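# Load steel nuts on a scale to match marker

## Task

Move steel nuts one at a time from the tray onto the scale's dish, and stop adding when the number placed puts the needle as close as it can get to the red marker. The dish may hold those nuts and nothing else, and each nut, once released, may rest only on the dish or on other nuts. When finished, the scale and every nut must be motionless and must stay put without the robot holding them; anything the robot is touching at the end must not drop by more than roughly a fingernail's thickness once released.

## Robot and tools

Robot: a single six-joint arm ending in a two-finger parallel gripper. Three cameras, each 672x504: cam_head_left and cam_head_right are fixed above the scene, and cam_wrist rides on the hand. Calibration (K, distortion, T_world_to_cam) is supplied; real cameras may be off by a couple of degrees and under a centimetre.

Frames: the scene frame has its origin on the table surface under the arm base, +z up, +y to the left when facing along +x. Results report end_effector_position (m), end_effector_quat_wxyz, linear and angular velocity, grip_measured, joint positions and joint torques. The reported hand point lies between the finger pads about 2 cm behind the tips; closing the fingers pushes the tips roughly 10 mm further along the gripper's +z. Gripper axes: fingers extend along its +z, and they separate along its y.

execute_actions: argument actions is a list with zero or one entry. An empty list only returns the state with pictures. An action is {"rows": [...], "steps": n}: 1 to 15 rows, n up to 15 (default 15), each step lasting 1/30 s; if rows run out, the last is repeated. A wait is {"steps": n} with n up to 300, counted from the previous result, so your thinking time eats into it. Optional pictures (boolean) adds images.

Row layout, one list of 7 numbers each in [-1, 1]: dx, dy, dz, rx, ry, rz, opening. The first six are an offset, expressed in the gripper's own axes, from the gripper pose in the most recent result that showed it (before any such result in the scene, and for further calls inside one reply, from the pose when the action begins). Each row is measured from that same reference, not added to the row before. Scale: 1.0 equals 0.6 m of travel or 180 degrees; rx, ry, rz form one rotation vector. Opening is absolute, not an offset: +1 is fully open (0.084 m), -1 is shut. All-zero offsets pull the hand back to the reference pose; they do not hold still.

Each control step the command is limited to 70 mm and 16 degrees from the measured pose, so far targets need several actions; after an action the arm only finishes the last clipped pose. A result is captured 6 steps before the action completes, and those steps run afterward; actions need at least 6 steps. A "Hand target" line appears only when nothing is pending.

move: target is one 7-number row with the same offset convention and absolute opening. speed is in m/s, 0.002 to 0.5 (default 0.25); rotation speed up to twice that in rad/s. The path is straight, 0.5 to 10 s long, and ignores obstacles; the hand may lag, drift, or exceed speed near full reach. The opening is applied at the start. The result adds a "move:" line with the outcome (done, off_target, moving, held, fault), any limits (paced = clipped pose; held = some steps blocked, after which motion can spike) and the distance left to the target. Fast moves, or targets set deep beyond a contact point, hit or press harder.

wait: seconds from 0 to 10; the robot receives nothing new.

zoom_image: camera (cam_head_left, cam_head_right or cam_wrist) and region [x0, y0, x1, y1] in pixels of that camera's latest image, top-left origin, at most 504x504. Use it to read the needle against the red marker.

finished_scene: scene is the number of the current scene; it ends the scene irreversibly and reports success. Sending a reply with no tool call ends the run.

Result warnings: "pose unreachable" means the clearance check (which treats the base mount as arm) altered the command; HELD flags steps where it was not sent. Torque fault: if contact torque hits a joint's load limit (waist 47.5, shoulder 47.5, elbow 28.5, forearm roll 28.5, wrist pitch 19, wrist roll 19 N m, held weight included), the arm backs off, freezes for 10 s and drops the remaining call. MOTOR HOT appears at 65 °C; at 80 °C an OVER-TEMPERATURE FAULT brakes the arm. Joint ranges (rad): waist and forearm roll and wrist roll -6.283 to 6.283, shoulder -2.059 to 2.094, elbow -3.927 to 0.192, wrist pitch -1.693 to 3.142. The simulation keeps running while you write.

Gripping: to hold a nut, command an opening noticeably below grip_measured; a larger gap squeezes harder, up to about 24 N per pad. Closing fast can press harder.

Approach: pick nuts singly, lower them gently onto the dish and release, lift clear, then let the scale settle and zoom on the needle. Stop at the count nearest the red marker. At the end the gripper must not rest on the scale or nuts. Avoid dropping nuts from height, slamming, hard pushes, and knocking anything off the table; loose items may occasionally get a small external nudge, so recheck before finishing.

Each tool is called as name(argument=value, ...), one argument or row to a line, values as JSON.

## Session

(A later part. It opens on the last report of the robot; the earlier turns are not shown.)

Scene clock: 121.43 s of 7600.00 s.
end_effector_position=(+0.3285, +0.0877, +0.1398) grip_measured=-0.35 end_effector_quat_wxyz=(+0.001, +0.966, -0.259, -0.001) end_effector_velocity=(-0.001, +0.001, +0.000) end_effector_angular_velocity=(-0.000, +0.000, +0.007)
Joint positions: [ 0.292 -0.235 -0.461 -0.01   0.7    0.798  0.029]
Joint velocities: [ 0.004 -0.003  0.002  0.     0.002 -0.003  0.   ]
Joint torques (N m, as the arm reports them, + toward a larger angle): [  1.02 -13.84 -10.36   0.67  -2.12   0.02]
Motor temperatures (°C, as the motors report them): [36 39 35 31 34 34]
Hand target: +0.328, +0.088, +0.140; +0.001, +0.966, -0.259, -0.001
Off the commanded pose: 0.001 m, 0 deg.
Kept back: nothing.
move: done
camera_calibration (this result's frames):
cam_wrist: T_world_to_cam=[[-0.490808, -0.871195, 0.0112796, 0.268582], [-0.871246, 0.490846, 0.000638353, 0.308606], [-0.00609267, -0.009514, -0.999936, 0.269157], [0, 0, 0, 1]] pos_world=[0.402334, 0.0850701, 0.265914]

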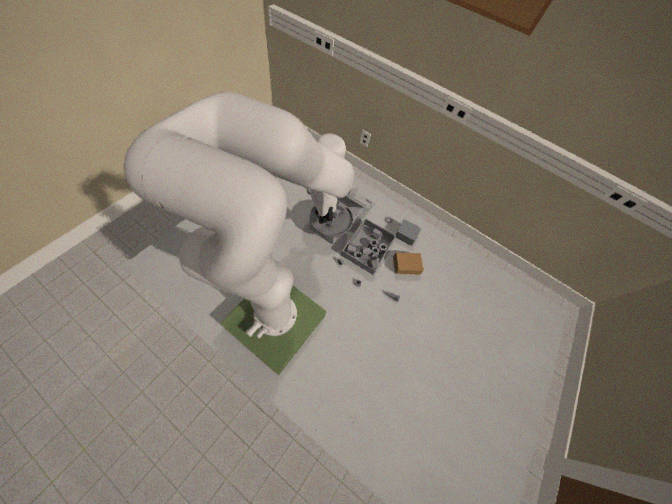

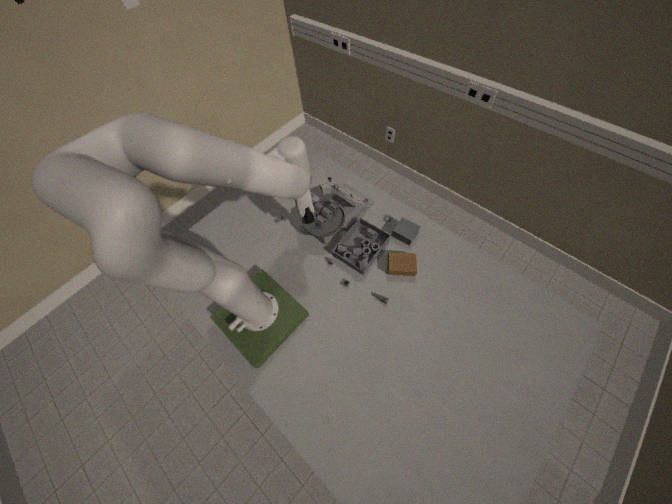

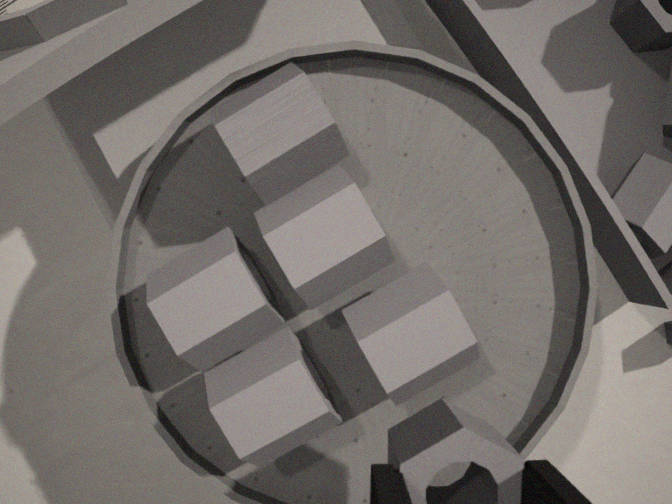

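move(
  target=[-0.0032, 0.0018, 0.056, 0, 0, 0, -0.7],
  speed=0.08,
)

Scene clock: 122.67 s of 7600.00 s.
end_effector_position=(+0.3264, +0.0878, +0.1066) grip_measured=-0.35 end_effector_quat_wxyz=(+0.001, +0.966, -0.259, -0.001) end_effector_velocity=(+0.000, +0.000, -0.002) end_effector_angular_velocity=(+0.001, -0.002, -0.001)
Joint positions: [ 0.293 -0.143 -0.428 -0.012  0.574  0.801  0.029]
Joint velocities: [ 0.     0.006  0.001  0.    -0.009  0.001 -0.   ]
Joint torques (N m, as the arm reports them, + toward a larger angle): [  1.01 -14.87  -9.41   0.42  -2.01  -0.07]
Motor temperatures (°C, as the motors report them): [36 39 35 31 34 34]
Hand target: +0.326, +0.088, +0.106; +0.001, +0.966, -0.259, -0.001
Off the commanded pose: 0.000 m, 0 deg.
Kept back: nothing.
move: done
camera_calibration (this result's frames):
cam_wrist: T_world_to_cam=[[-0.490667, -0.87128, 0.0107709, 0.268014], [-0.871329, 0.4907, 0.000434327, 0.306729], [-0.00566372, -0.00917192, -0.999942, 0.235766], [0, 0, 0, 1]] pos_world=[0.400103, 0.0851655, 0.232732]

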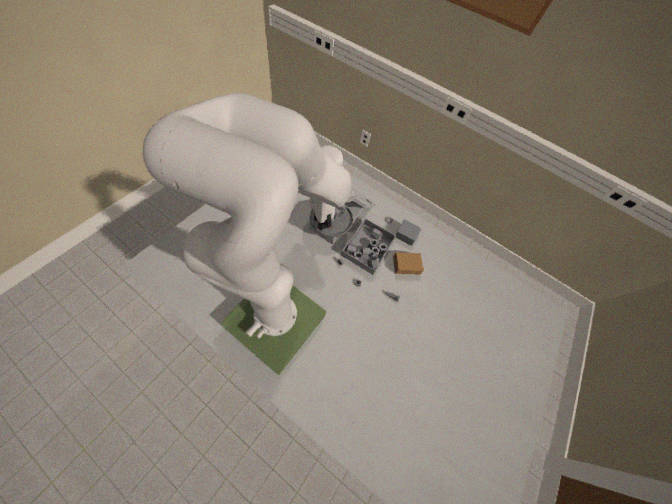

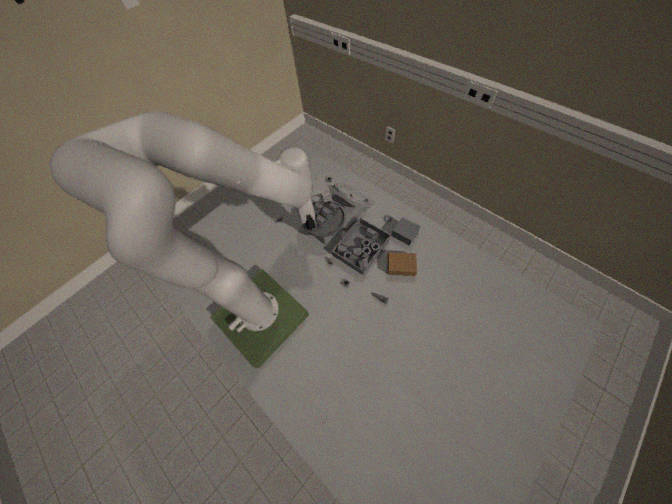

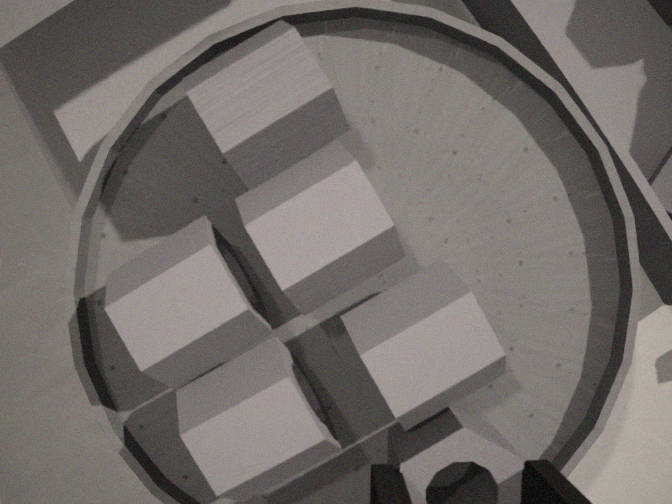

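execute_actions(
  actions=[
    {"rows": [[0,0,0.002,0,0,0,-0.7],[0,0,0.004,0,0,0,-0.7],[0,0,0.006,0,0,0,-0.7],[0,0,0.006,0,0,0,-0.7],[0,0,0.006,0,0,0,-0.7],[0,0,0.006,0,0,0,-0.6],[0,0,0.006,0,0,0,-0.4],[0,0,0.006,0,0,0,-0.3],[0,0,0.006,0,0,0,-0.25],[0,0,0.006,0,0,0,-0.24],[0,0,0.006,0,0,0,-0.24],[0,0,0.006,0,0,0,-0.24],[0,0,0.0,0,0,0,-0.24],[0,0,-0.015,0,0,0,-0.24],[0,0,-0.03,0,0,0,-0.24]], "steps": 15},
  ],
)

move(
  target=[0.2627, 0.2097, 0.01, 0, 0, -0.1667, -0.2],
  speed=0.3,
)

Scene clock: 123.40 s of 7600.00 s.
end_effector_position=(+0.3263, +0.0879, +0.1034) grip_measured=-0.34 end_effector_quat_wxyz=(+0.001, +0.966, -0.259, -0.001) end_effector_velocity=(+0.001, +0.000, -0.003) end_effector_angular_velocity=(+0.001, -0.002, -0.002)
Joint positions: [ 0.293 -0.132 -0.426 -0.012  0.561  0.801  0.029]
Joint velocities: [-0.001  0.01   0.002  0.001 -0.015  0.     0.041]
Joint torques (N m, as the arm reports them, + toward a larger angle): [  0.82 -14.23  -9.2    0.56  -2.38   0.  ]
Motor temperatures (°C, as the motors report them): [36 39 35 31 34 34]
Steps of this call (steps 1 to 13: nothing new was sent; steps 14 to 22: the first 9 steps of this action). Readings (end_effector_position):
14: (+0.3262, +0.0878, +0.1063)
15: (+0.3263, +0.0878, +0.1062)
17: (+0.3265, +0.0879, +0.1053)
21: (+0.3263, +0.0879, +0.1036)
22: the state above

Scene clock: 125.50 s of 7600.00 s.
end_effector_position=(+0.3993, -0.0993, +0.1163) grip_measured=-0.22 end_effector_quat_wxyz=(+0.000, +1.000, -0.001, -0.001) end_effector_velocity=(+0.002, -0.002, +0.000) end_effector_angular_velocity=(+0.007, +0.002, +0.008)
Joint positions: [-0.214  0.051 -0.693 -0.01   0.641 -0.232  0.035]
Joint velocities: [-0.006  0.007 -0.01   0.01   0.006 -0.022 -0.   ]
Joint torques (N m, as the arm reports them, + toward a larger angle): [  0.44 -18.95  -9.32   0.24  -2.11  -0.1 ]
Motor temperatures (°C, as the motors report them): [36 39 35 31 34 34]
Hand target: +0.399, -0.100, +0.116; -0.000, +1.000, -0.000, -0.001
Off your previous action's commanded pose: 0.020 m, 0 deg at its last step (step 6 of this call).
Off the commanded pose: 0.001 m, 0 deg.
Kept back: nothing.
move: done
camera_calibration (this result's frames):
cam_wrist: T_world_to_cam=[[0.010508, -0.999909, 0.00845646, -0.0719724], [-0.999944, -0.0104982, 0.00120688, 0.46359], [-0.00111799, -0.00846867, -0.999964, 0.242434], [0, 0, 0, 1]] pos_world=[0.464591, -0.0650459, 0.242474]

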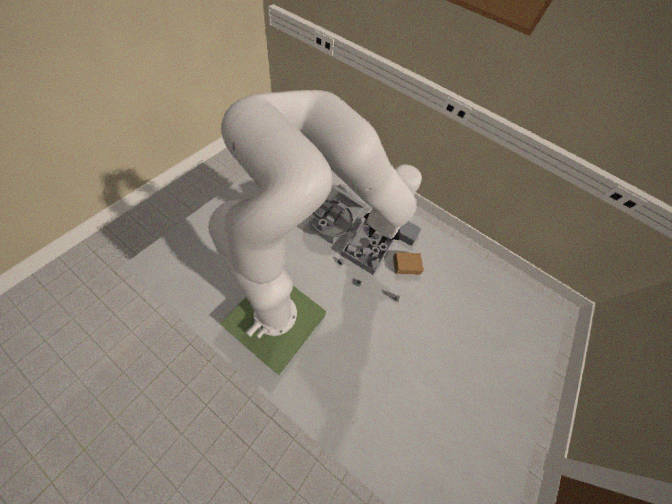

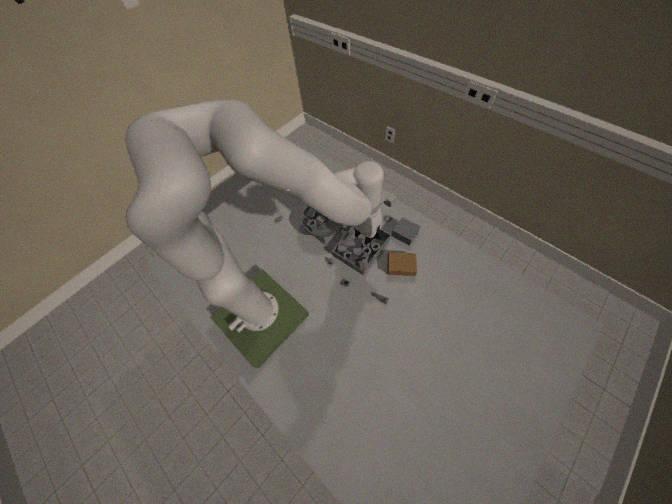

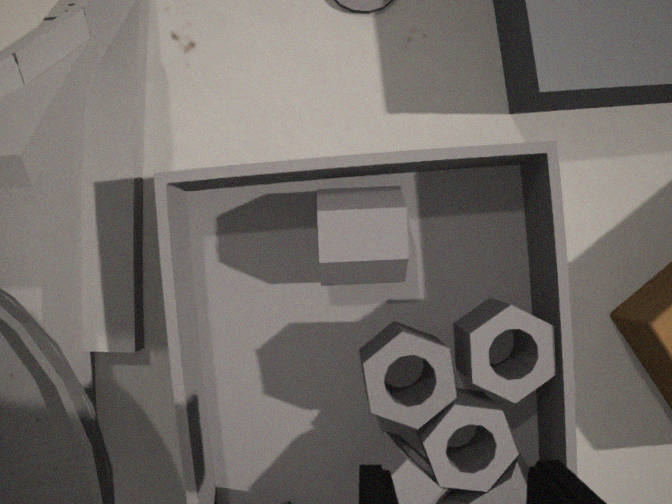

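execute_actions(
  actions=[],
)

Scene clock: 126.67 s of 7600.00 s.
end_effector_position=(+0.3994, -0.0996, +0.1163) grip_measured=-0.22 end_effector_quat_wxyz=(-0.000, +1.000, -0.000, -0.001) end_effector_velocity=(+0.000, +0.000, -0.000) end_effector_angular_velocity=(+0.001, -0.000, +0.000)
Joint positions: [-0.215  0.052 -0.694 -0.009  0.642 -0.234  0.035]
Joint velocities: [ 0.001  0.     0.     0.002 -0.001 -0.001 -0.   ]
Joint torques (N m, as the arm reports them, + toward a larger angle): [  0.91 -18.82  -9.83   0.51  -2.09   0.  ]
Motor temperatures (°C, as the motors report them): [36 39 35 31 34 34]
Hand target: +0.399, -0.100, +0.116; -0.000, +1.000, -0.000, -0.001
Off the commanded pose: 0.001 m, 0 deg.
Kept back: nothing.
Steps of this call (steps 1 to 35: nothing new was sent). Readings (end_effector_position):
1: (+0.3993, -0.0993, +0.1163)
2: (+0.3994, -0.0994, +0.1163)
4: (+0.3994, -0.0995, +0.1163)
8: (+0.3994, -0.0996, +0.1163)
35: the state above
camera_calibration (this result's frames):
cam_wrist: T_world_to_cam=[[0.0107317, -0.999913, 0.00771874, -0.0723076], [-0.999941, -0.0107209, 0.00143803, 0.463686], [-0.00135515, -0.00773372, -0.999969, 0.242548], [0, 0, 0, 1]] pos_world=[0.464764, -0.0654544, 0.242432]

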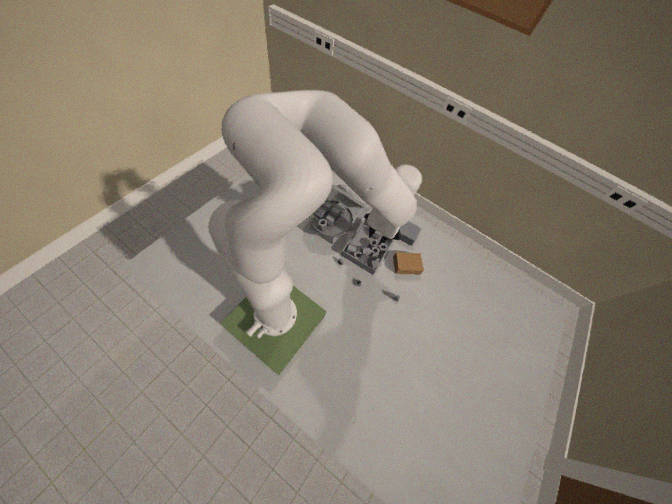

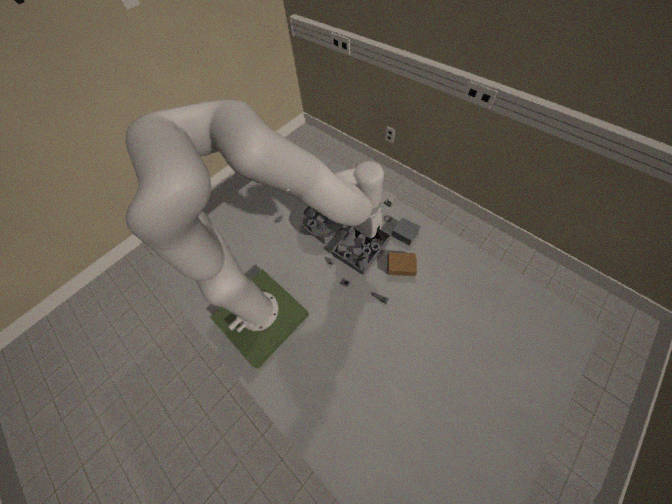

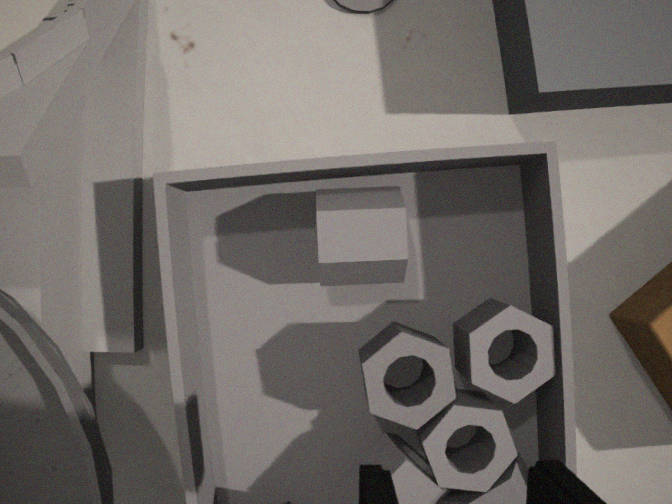

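move(
  target=[0.1143,-0.033,0.094,0,0,-0.011,0.0],
  speed=0.2,
)

move(
  target=[0,0,0.035,0,0,0,0.0],
  speed=0.05,
)

Scene clock: 127.97 s of 7600.00 s.
end_effector_position=(+0.4679, -0.0802, +0.0602) grip_measured=-0.01 end_effector_quat_wxyz=(-0.000, +1.000, +0.017, -0.001) end_effector_velocity=(+0.001, +0.000, -0.001) end_effector_angular_velocity=(+0.000, +0.001, +0.001)
Joint positions: [-0.142  0.365 -0.923 -0.01   0.558 -0.193  0.044]
Joint velocities: [ 0.001  0.007 -0.006  0.     0.    -0.    -0.   ]
Joint torques (N m, as the arm reports them, + toward a larger angle): [  0.98 -23.64  -9.09   0.41  -1.99  -0.04]
Motor temperatures (°C, as the motors report them): [36 39 35 31 34 34]
Hand target: +0.468, -0.080, +0.060; -0.000, +1.000, +0.017, -0.001
Off the commanded pose: 0.001 m, 0 deg.
Kept back: nothing.
move: done
camera_calibration (this result's frames):
cam_wrist: T_world_to_cam=[[0.0451946, -0.998947, 0.00783406, -0.0692307], [-0.998978, -0.0451888, 0.000915701, 0.529294], [-0.000560725, -0.00786744, -0.999969, 0.186315], [0, 0, 0, 1]] pos_world=[0.531987, -0.0437738, 0.186367]

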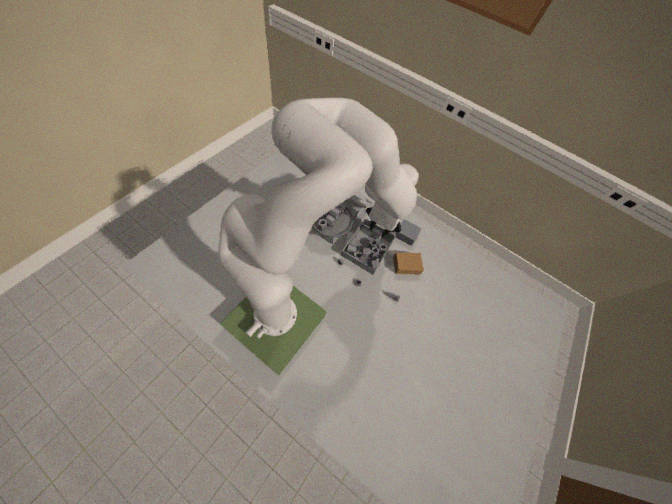

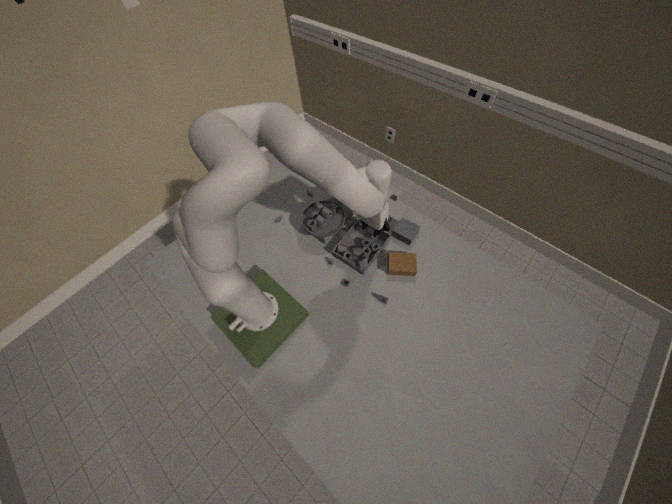

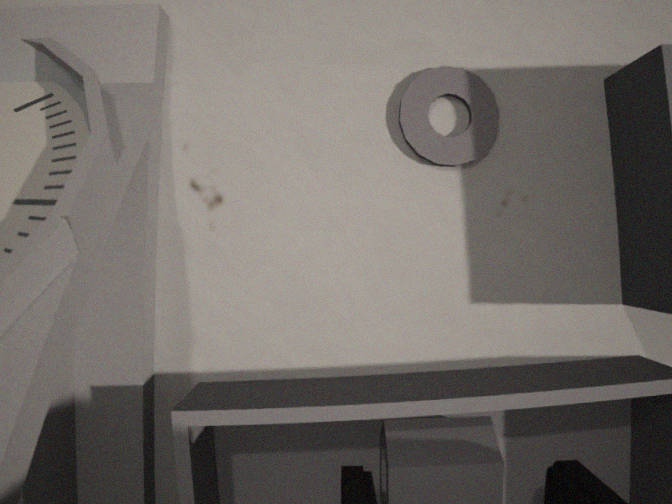

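Scene clock: 128.77 s of 7600.00 s.
end_effector_position=(+0.4680, -0.0801, +0.0395) grip_measured=-0.01 end_effector_quat_wxyz=(-0.000, +1.000, +0.017, -0.001) end_effector_velocity=(+0.001, -0.000, -0.002) end_effector_angular_velocity=(-0.000, -0.002, -0.000)
Joint positions: [-0.142  0.418 -0.926 -0.011  0.507 -0.193  0.044]
Joint velocities: [-0.     0.006 -0.002  0.    -0.006  0.    -0.   ]
Joint torques (N m, as the arm reports them, + toward a larger angle): [  0.78 -24.14  -8.94   0.35  -2.03   0.05]
Motor temperatures (°C, as the motors report them): [36 39 35 31 34 34]
Hand target: +0.468, -0.080, +0.039; -0.000, +1.000, +0.017, -0.001
Off the commanded pose: 0.000 m, 0 deg.
Kept back: nothing.
move: done
camera_calibration (this result's frames):
cam_wrist: T_world_to_cam=[[0.0452479, -0.998945, 0.00780913, -0.0690629], [-0.998976, -0.0452448, 0.000575284, 0.529414], [-0.000221355, -0.00782716, -0.999969, 0.165498], [0, 0, 0, 1]] pos_world=[0.532034, -0.0437414, 0.165728]

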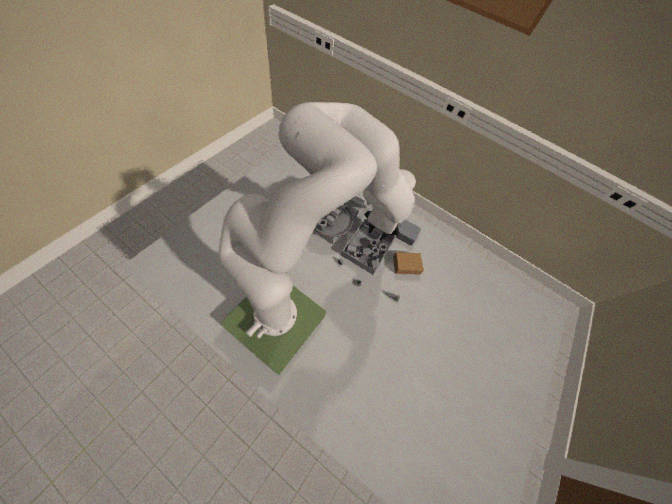

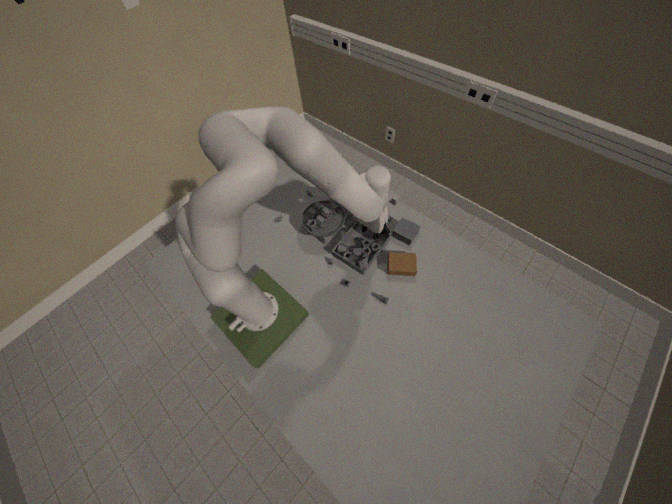

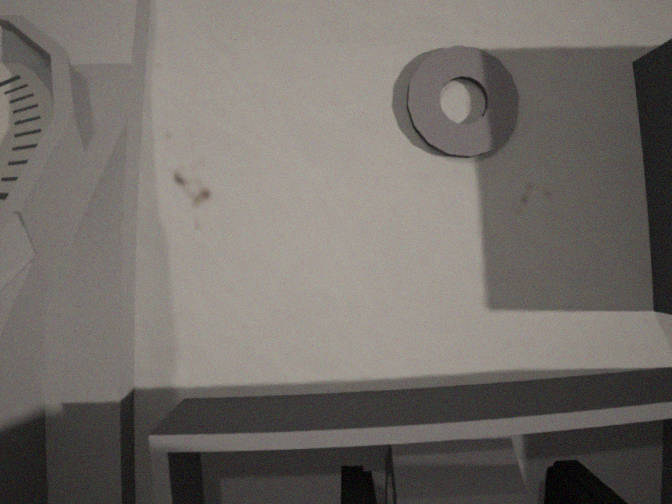

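execute_actions(
  actions=[
    {"rows":[[0,0,0,0,0,0,-0.2],[0,0,0,0,0,0,-0.3],[0,0,0,0,0,0,-0.4],[0,0,0,0,0,0,-0.5],[0,0,0,0,0,0,-0.65],[0,0,0,0,0,0,-0.65],[0,0,0,0,0,0,-0.65],[0,0,0,0,0,0,-0.65],[0,0,0,0,0,0,-0.65],[0,0,0,0,0,0,-0.65],[0,0,0,0,0,0,-0.65],[0,0,0,0,0,0,-0.65]],"steps":12},
  ],
)

move(
  target=[-0.03,0,-0.16,0,0,0,-0.65],
  speed=0.2,
)

Scene clock: 129.50 s of 7600.00 s.
end_effector_position=(+0.4680, -0.0801, +0.0394) grip_measured=-0.33 end_effector_quat_wxyz=(-0.000, +1.000, +0.017, -0.001) end_effector_velocity=(+0.001, +0.000, +0.000) end_effector_angular_velocity=(-0.001, -0.002, +0.002)
Joint positions: [-0.142  0.418 -0.926 -0.011  0.507 -0.193  0.03 ]
Joint velocities: [ 0.001 -0.    -0.001 -0.001 -0.001 -0.     0.   ]
Joint torques (N m, as the arm reports them, + toward a larger angle): [  0.88 -24.39  -8.96   0.43  -2.07   0.05]
Motor temperatures (°C, as the motors report them): [36 39 35 31 34 34]
Steps of this call (steps 1 to 16: nothing new was sent; steps 17 to 22: the first 6 steps of this action). Readings (end_effector_position):
17: (+0.4679, -0.0801, +0.0392)
18: (+0.4679, -0.0801, +0.0393)
20: (+0.4680, -0.0801, +0.0394)
22: the state above

Scene clock: 130.77 s of 7600.00 s.
end_effector_position=(+0.4498, -0.0808, +0.1347) grip_measured=-0.33 end_effector_quat_wxyz=(-0.000, +1.000, +0.017, -0.002) end_effector_velocity=(+0.000, -0.001, +0.003) end_effector_angular_velocity=(-0.001, -0.002, -0.001)
Joint positions: [-0.148  0.144 -0.879 -0.008  0.736 -0.202  0.03 ]
Joint velocities: [-0.001 -0.007 -0.001 -0.     0.006  0.    -0.   ]
Joint torques (N m, as the arm reports them, + toward a larger angle): [  1.19 -21.72 -10.56   0.56  -2.15   0.  ]
Motor temperatures (°C, as the motors report them): [36 39 35 31 34 34]
Hand target: +0.450, -0.081, +0.135; +0.000, +1.000, +0.017, -0.001
Off your previous action's commanded pose: 0.000 m, 0 deg at its last step (step 6 of this call).
Off the commanded pose: 0.001 m, 0 deg.
Kept back: nothing.
move: done
camera_calibration (this result's frames):
cam_wrist: T_world_to_cam=[[0.0449815, -0.998957, 0.00789869, -0.069577], [-0.998987, -0.0449677, 0.00191488, 0.51099], [-0.0015577, -0.00797682, -0.999967, 0.261268], [0, 0, 0, 1]] pos_world=[0.514009, -0.0444423, 0.26083]

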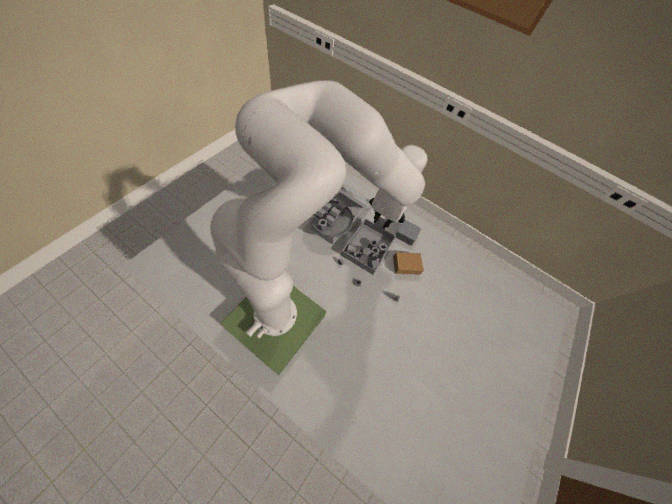

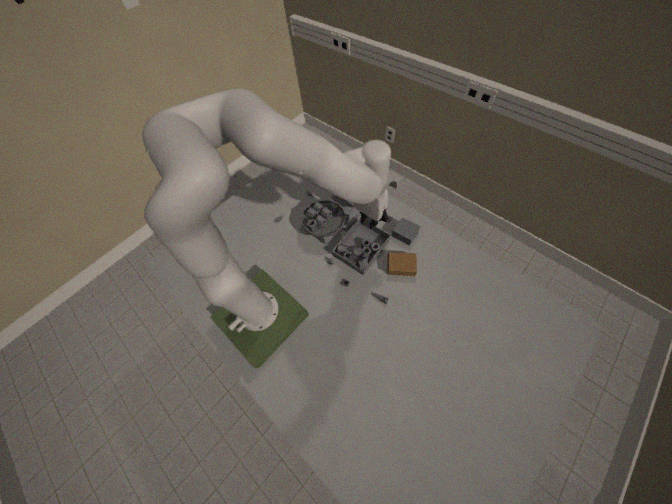

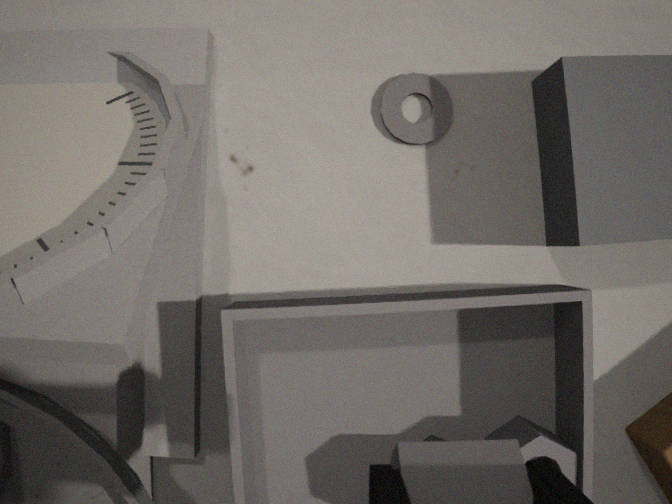

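move(
  target=[-0.0617,-0.137,0,0,0,-0.489,-0.65],
  speed=0.5,
)

Scene clock: 133.33 s of 7600.00 s.
end_effector_position=(+0.4104, -0.0000, +0.1349) grip_measured=-0.33 end_effector_quat_wxyz=(-0.001, +0.708, +0.706, -0.001) end_effector_velocity=(-0.000, +0.001, -0.000) end_effector_angular_velocity=(+0.003, +0.001, +0.012)
Joint positions: [ 0.03   0.006 -0.704 -0.01   0.699 -1.558  0.03 ]
Joint velocities: [ 0.    -0.001  0.001  0.005  0.    -0.016  0.   ]
Joint torques (N m, as the arm reports them, + toward a larger angle): [  0.58 -18.87 -10.38   0.54  -2.08  -0.08]
Motor temperatures (°C, as the motors report them): [36 39 35 31 34 34]
Hand target: +0.410, +0.000, +0.135; -0.001, +0.707, +0.707, -0.001
Off the commanded pose: 0.000 m, 0 deg.
Kept back: nothing.
move: done
camera_calibration (this result's frames):
cam_wrist: T_world_to_cam=[[0.999943, 0.00940258, 0.00514441, -0.378615], [0.00940524, -0.999956, -0.000492181, 0.0616653], [0.00513956, 0.000540537, -0.999987, 0.259262], [0, 0, 0, 1]] pos_world=[0.376681, 0.0650824, 0.261236]

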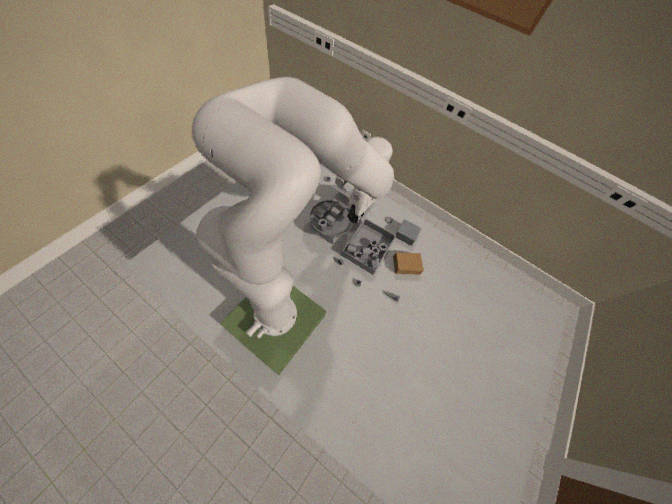

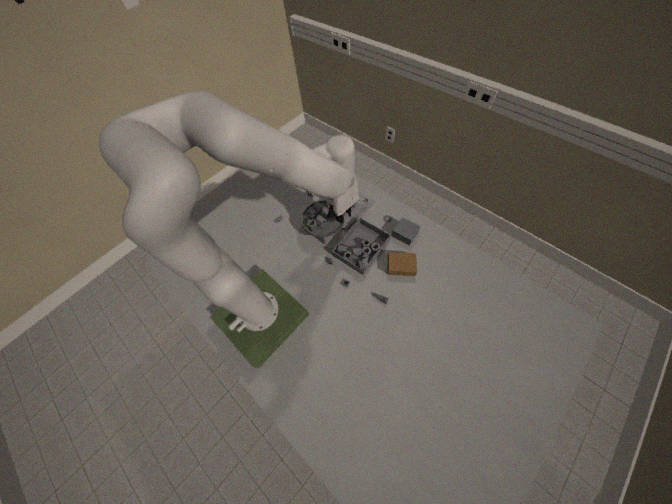

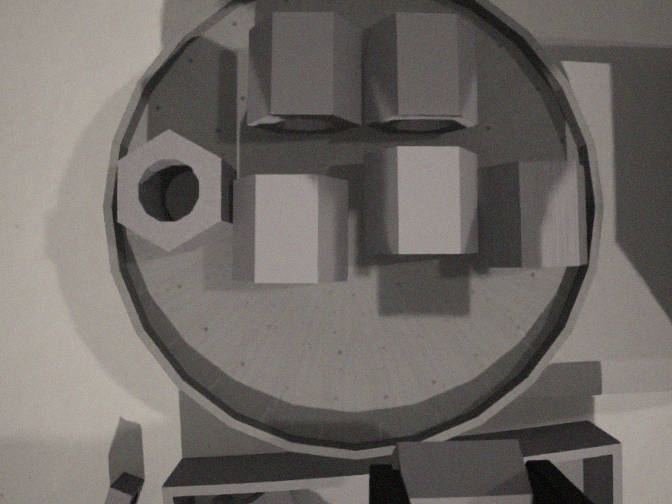

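move(
  target=[0.0667,0.001,0.01,0,0,0,-0.65],
  speed=0.15,
)

move(
  target=[0,0,0.052,0,0,0,-0.65],
  speed=0.07,
)

Scene clock: 134.70 s of 7600.00 s.
end_effector_position=(+0.4113, +0.0396, +0.1290) grip_measured=-0.33 end_effector_quat_wxyz=(-0.001, +0.708, +0.706, -0.001) end_effector_velocity=(-0.000, +0.002, -0.000) end_effector_angular_velocity=(-0.000, +0.001, -0.002)
Joint positions: [ 0.126  0.029 -0.71  -0.01   0.683 -1.461  0.03 ]
Joint velocities: [ 0.004  0.002 -0.001 -0.     0.     0.006 -0.   ]
Joint torques (N m, as the arm reports them, + toward a larger angle): [  0.76 -19.3  -10.33   0.48  -2.15  -0.03]
Motor temperatures (°C, as the motors report them): [36 39 35 31 34 34]
Hand target: +0.411, +0.040, +0.129; -0.001, +0.708, +0.706, -0.001
Off the commanded pose: 0.000 m, 0 deg.
Kept back: nothing.
move: done
camera_calibration (this result's frames):
cam_wrist: T_world_to_cam=[[0.999943, 0.00925065, 0.00536153, -0.379831], [0.00925214, -0.999957, -0.000254177, 0.101373], [0.00535895, 0.000303768, -0.999986, 0.253232], [0, 0, 0, 1]] pos_world=[0.377514, 0.104805, 0.255291]

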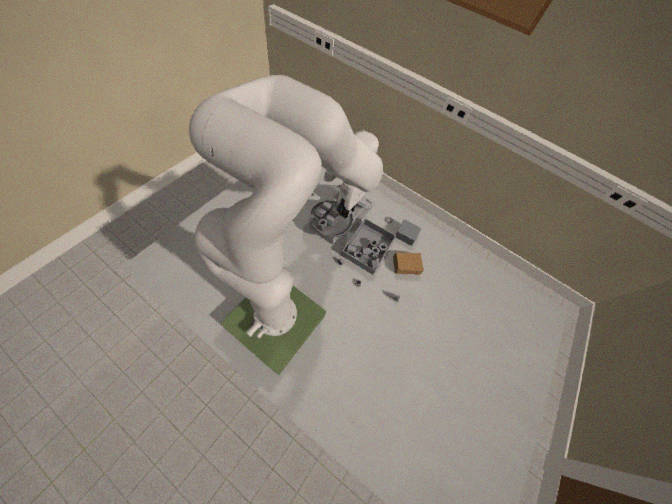

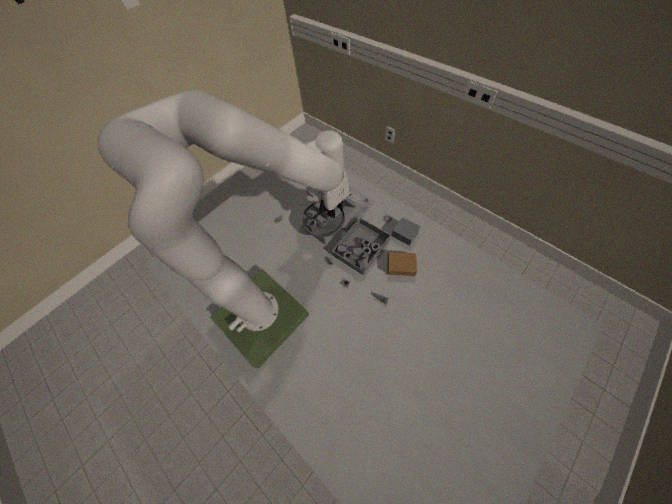

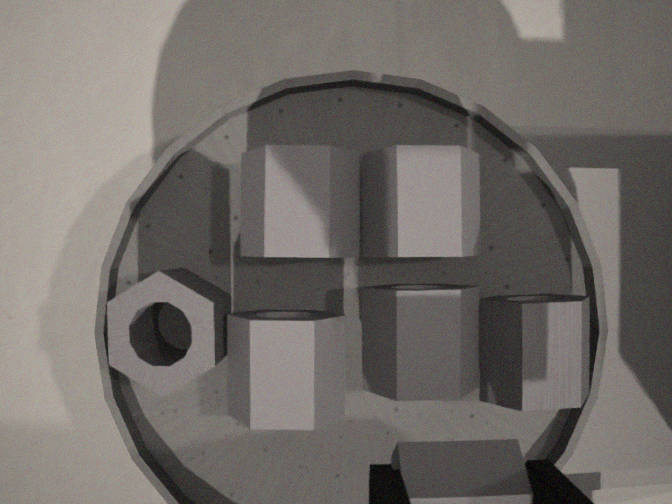

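Scene clock: 135.53 s of 7600.00 s.
end_effector_position=(+0.4114, +0.0397, +0.0982) grip_measured=-0.33 end_effector_quat_wxyz=(-0.000, +0.708, +0.706, -0.001) end_effector_velocity=(+0.001, -0.000, -0.001) end_effector_angular_velocity=(+0.000, -0.004, -0.001)
Joint positions: [ 0.126  0.107 -0.693 -0.011  0.587 -1.46   0.03 ]
Joint velocities: [-0.001  0.005 -0.001  0.    -0.008  0.     0.   ]
Joint torques (N m, as the arm reports them, + toward a larger angle): [  1.19 -20.1   -9.67   0.58  -2.06   0.1 ]
Motor temperatures (°C, as the motors report them): [36 39 35 31 34 34]
Hand target: +0.411, +0.040, +0.098; -0.001, +0.708, +0.706, -0.001
Off the commanded pose: 0.000 m, 0 deg.
Kept back: nothing.
move: done
camera_calibration (this result's frames):
cam_wrist: T_world_to_cam=[[0.999939, 0.00937049, 0.0058707, -0.379805], [0.0093734, -0.999956, -0.000469722, 0.101413], [0.00586604, 0.000524722, -0.999983, 0.222249], [0, 0, 0, 1]] pos_world=[0.377528, 0.104851, 0.224522]

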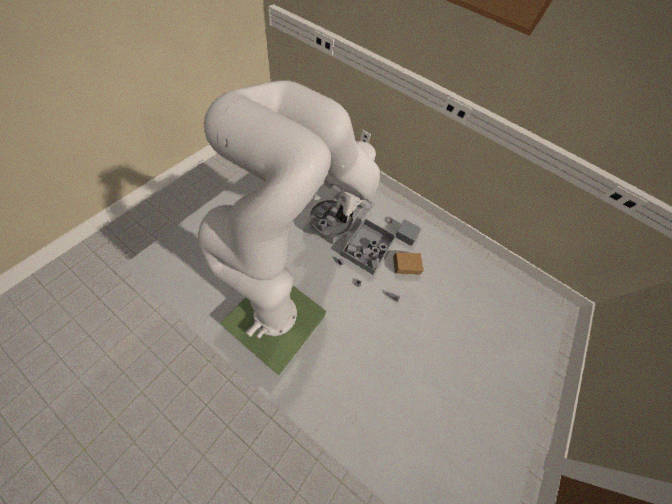

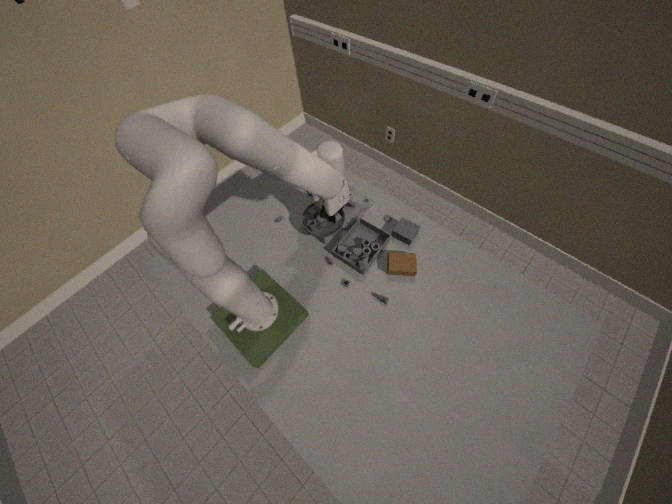

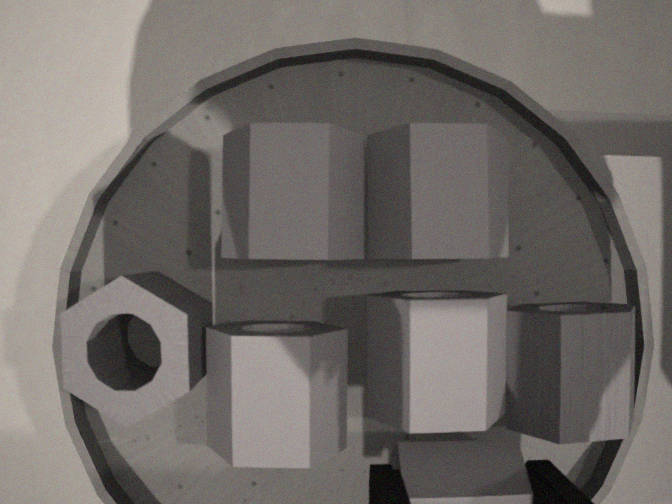

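execute_actions(
  actions=[
    {"rows":[[0,0,0.002,0,0,0,-0.65],[0,0,0.004,0,0,0,-0.65],[0,0,0.0055,0,0,0,-0.65],[0,0,0.0055,0,0,0,-0.65],[0,0,0.0055,0,0,0,-0.65],[0,0,0.0055,0,0,0,-0.4],[0,0,0.0055,0,0,0,-0.3],[0,0,0.0055,0,0,0,-0.24],[0,0,0.0055,0,0,0,-0.24],[0,0,0.0055,0,0,0,-0.24],[0,0,0,0,0,0,-0.24],[0,0,-0.01,0,0,0,-0.24],[0,0,-0.023,0,0,0,-0.24],[0,0,-0.036,0,0,0,-0.24],[0,0,-0.045,0,0,0,-0.24]],"steps":15},
  ],
)

move(
  target=[-0.2923,0.0407,0.1,0,0,-0.178,-0.12],
  speed=0.25,
)

Scene clock: 138.13 s of 7600.00 s.
end_effector_position=(+0.4113, +0.0397, +0.0952) grip_measured=-0.31 end_effector_quat_wxyz=(-0.001, +0.708, +0.706, -0.001) end_effector_velocity=(+0.002, +0.000, -0.002) end_effector_angular_velocity=(-0.000, -0.005, +0.002)
Joint positions: [ 0.125  0.115 -0.692 -0.011  0.578 -1.46   0.031]
Joint velocities: [ 0.001  0.009 -0.001 -0.002 -0.013 -0.     0.046]
Joint torques (N m, as the arm reports them, + toward a larger angle): [  0.76 -20.09  -9.21   0.45  -2.13  -0.15]
Motor temperatures (°C, as the motors report them): [36 39 35 31 34 34]
Steps of this call (steps 1 to 69: nothing new was sent; steps 70 to 78: the first 9 steps of this action). Readings (end_effector_position):
70: (+0.4112, +0.0397, +0.0978)
71: (+0.4113, +0.0397, +0.0977)
73: (+0.4115, +0.0397, +0.0969)
77: (+0.4113, +0.0397, +0.0953)
78: the state above

Scene clock: 140.43 s of 7600.00 s.
end_effector_position=(+0.4350, -0.1349, +0.0631) grip_measured=-0.13 end_effector_quat_wxyz=(-0.001, +0.486, +0.874, -0.000) end_effector_velocity=(+0.001, -0.002, -0.001) end_effector_angular_velocity=(+0.006, -0.000, +0.005)
Joint positions: [-0.273  0.307 -0.845 -0.01   0.536 -2.418  0.038]
Joint velocities: [-0.005  0.006 -0.007  0.011  0.002 -0.02   0.   ]
Joint torques (N m, as the arm reports them, + toward a larger angle): [  1.16 -22.71  -8.86   0.28  -1.9   -0.08]
Motor temperatures (°C, as the motors report them): [36 39 35 31 34 34]
Hand target: +0.435, -0.135, +0.063; -0.001, +0.485, +0.874, -0.000
Off your previous action's commanded pose: 0.022 m, 0 deg at its last step (step 6 of this call).
Off the commanded pose: 0.001 m, 0 deg.
Kept back: nothing.
move: done
camera_calibration (this result's frames):
cam_wrist: T_world_to_cam=[[0.842766, 0.538238, 0.00679389, -0.261894], [0.538262, -0.842775, -0.00231309, -0.282196], [0.00448072, 0.00560628, -0.999974, 0.188421], [0, 0, 0, 1]] pos_world=[0.371767, -0.0979229, 0.189543]

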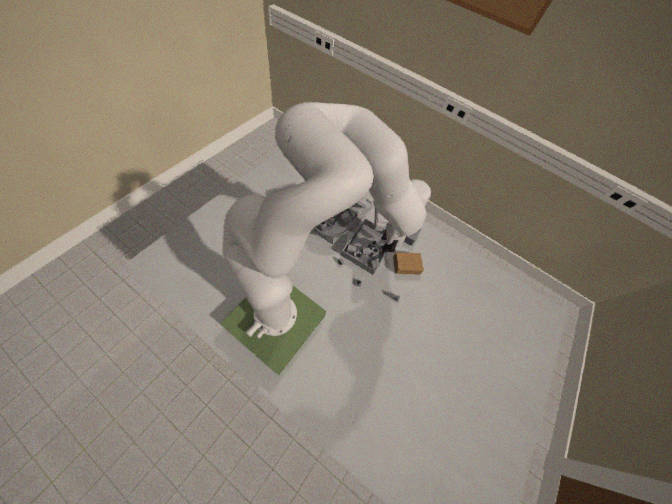

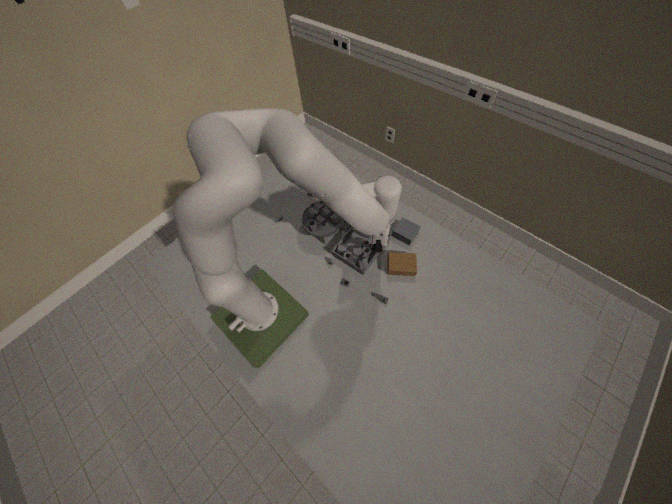

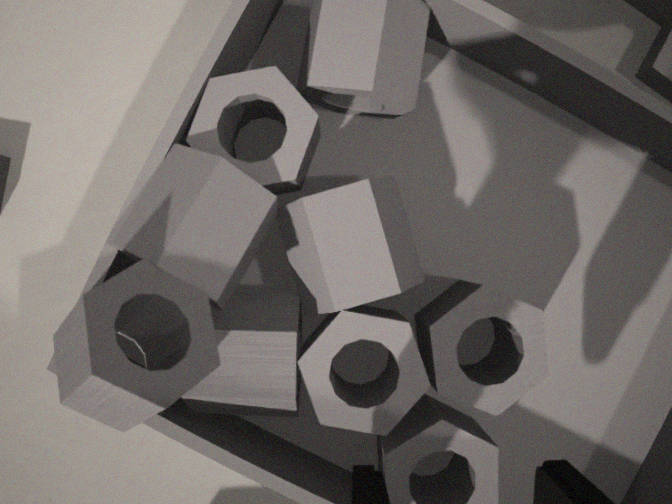

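move(
  target=[-0.002,-0.004,0.027,0,0,0,-0.12],
  speed=0.04,
)

Scene clock: 141.43 s of 7600.00 s.
end_effector_position=(+0.4366, -0.1379, +0.0509) grip_measured=-0.12 end_effector_quat_wxyz=(+0.003, +0.485, +0.874, +0.001) end_effector_velocity=(-0.000, -0.000, -0.005) end_effector_angular_velocity=(-0.001, +0.001, +0.002)
Joint positions: [-0.278  0.343 -0.847 -0.01   0.494 -2.423  0.039]
Joint velocities: [-0.001  0.013 -0.    -0.002 -0.012 -0.001  0.   ]
Joint torques (N m, as the arm reports them, + toward a larger angle): [-0.96 -5.1  -3.46  0.24 -3.04 -0.3 ]
Motor temperatures (°C, as the motors report them): [36 39 35 31 34 34]
Hand target: +0.434, -0.137, +0.047; -0.001, +0.486, +0.874, -0.000
Off the commanded pose: 0.005 m, 0 deg.
Kept back: nothing.
move: off_target
camera_calibration (this result's frames):
cam_wrist: T_world_to_cam=[[0.842557, 0.538465, 0.0123689, -0.261786], [0.538459, -0.842642, 0.00412523, -0.28597], [0.0126438, 0.00318439, -0.999915, 0.172268], [0, 0, 0, 1]] pos_world=[0.372374, -0.100556, 0.176672]

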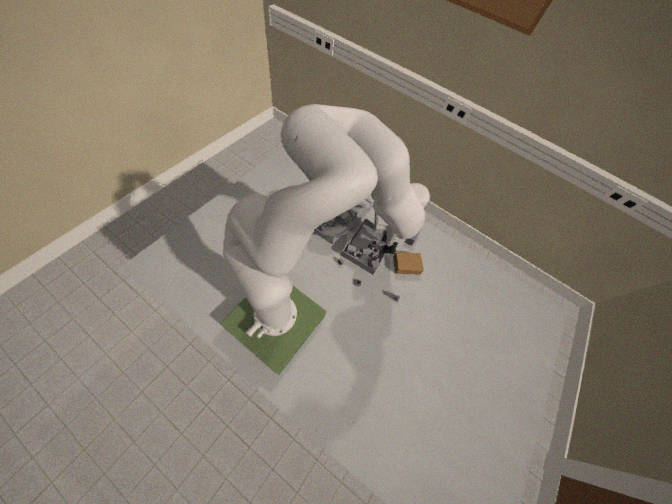

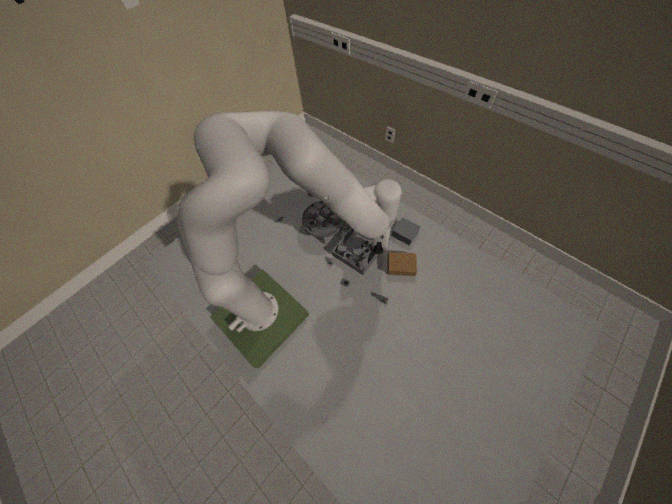

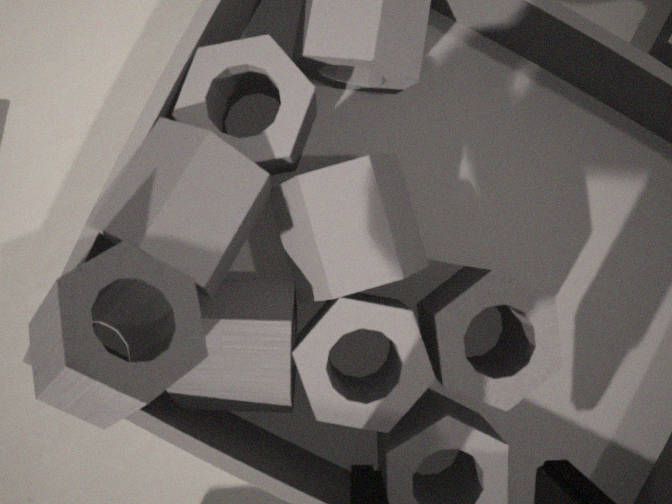

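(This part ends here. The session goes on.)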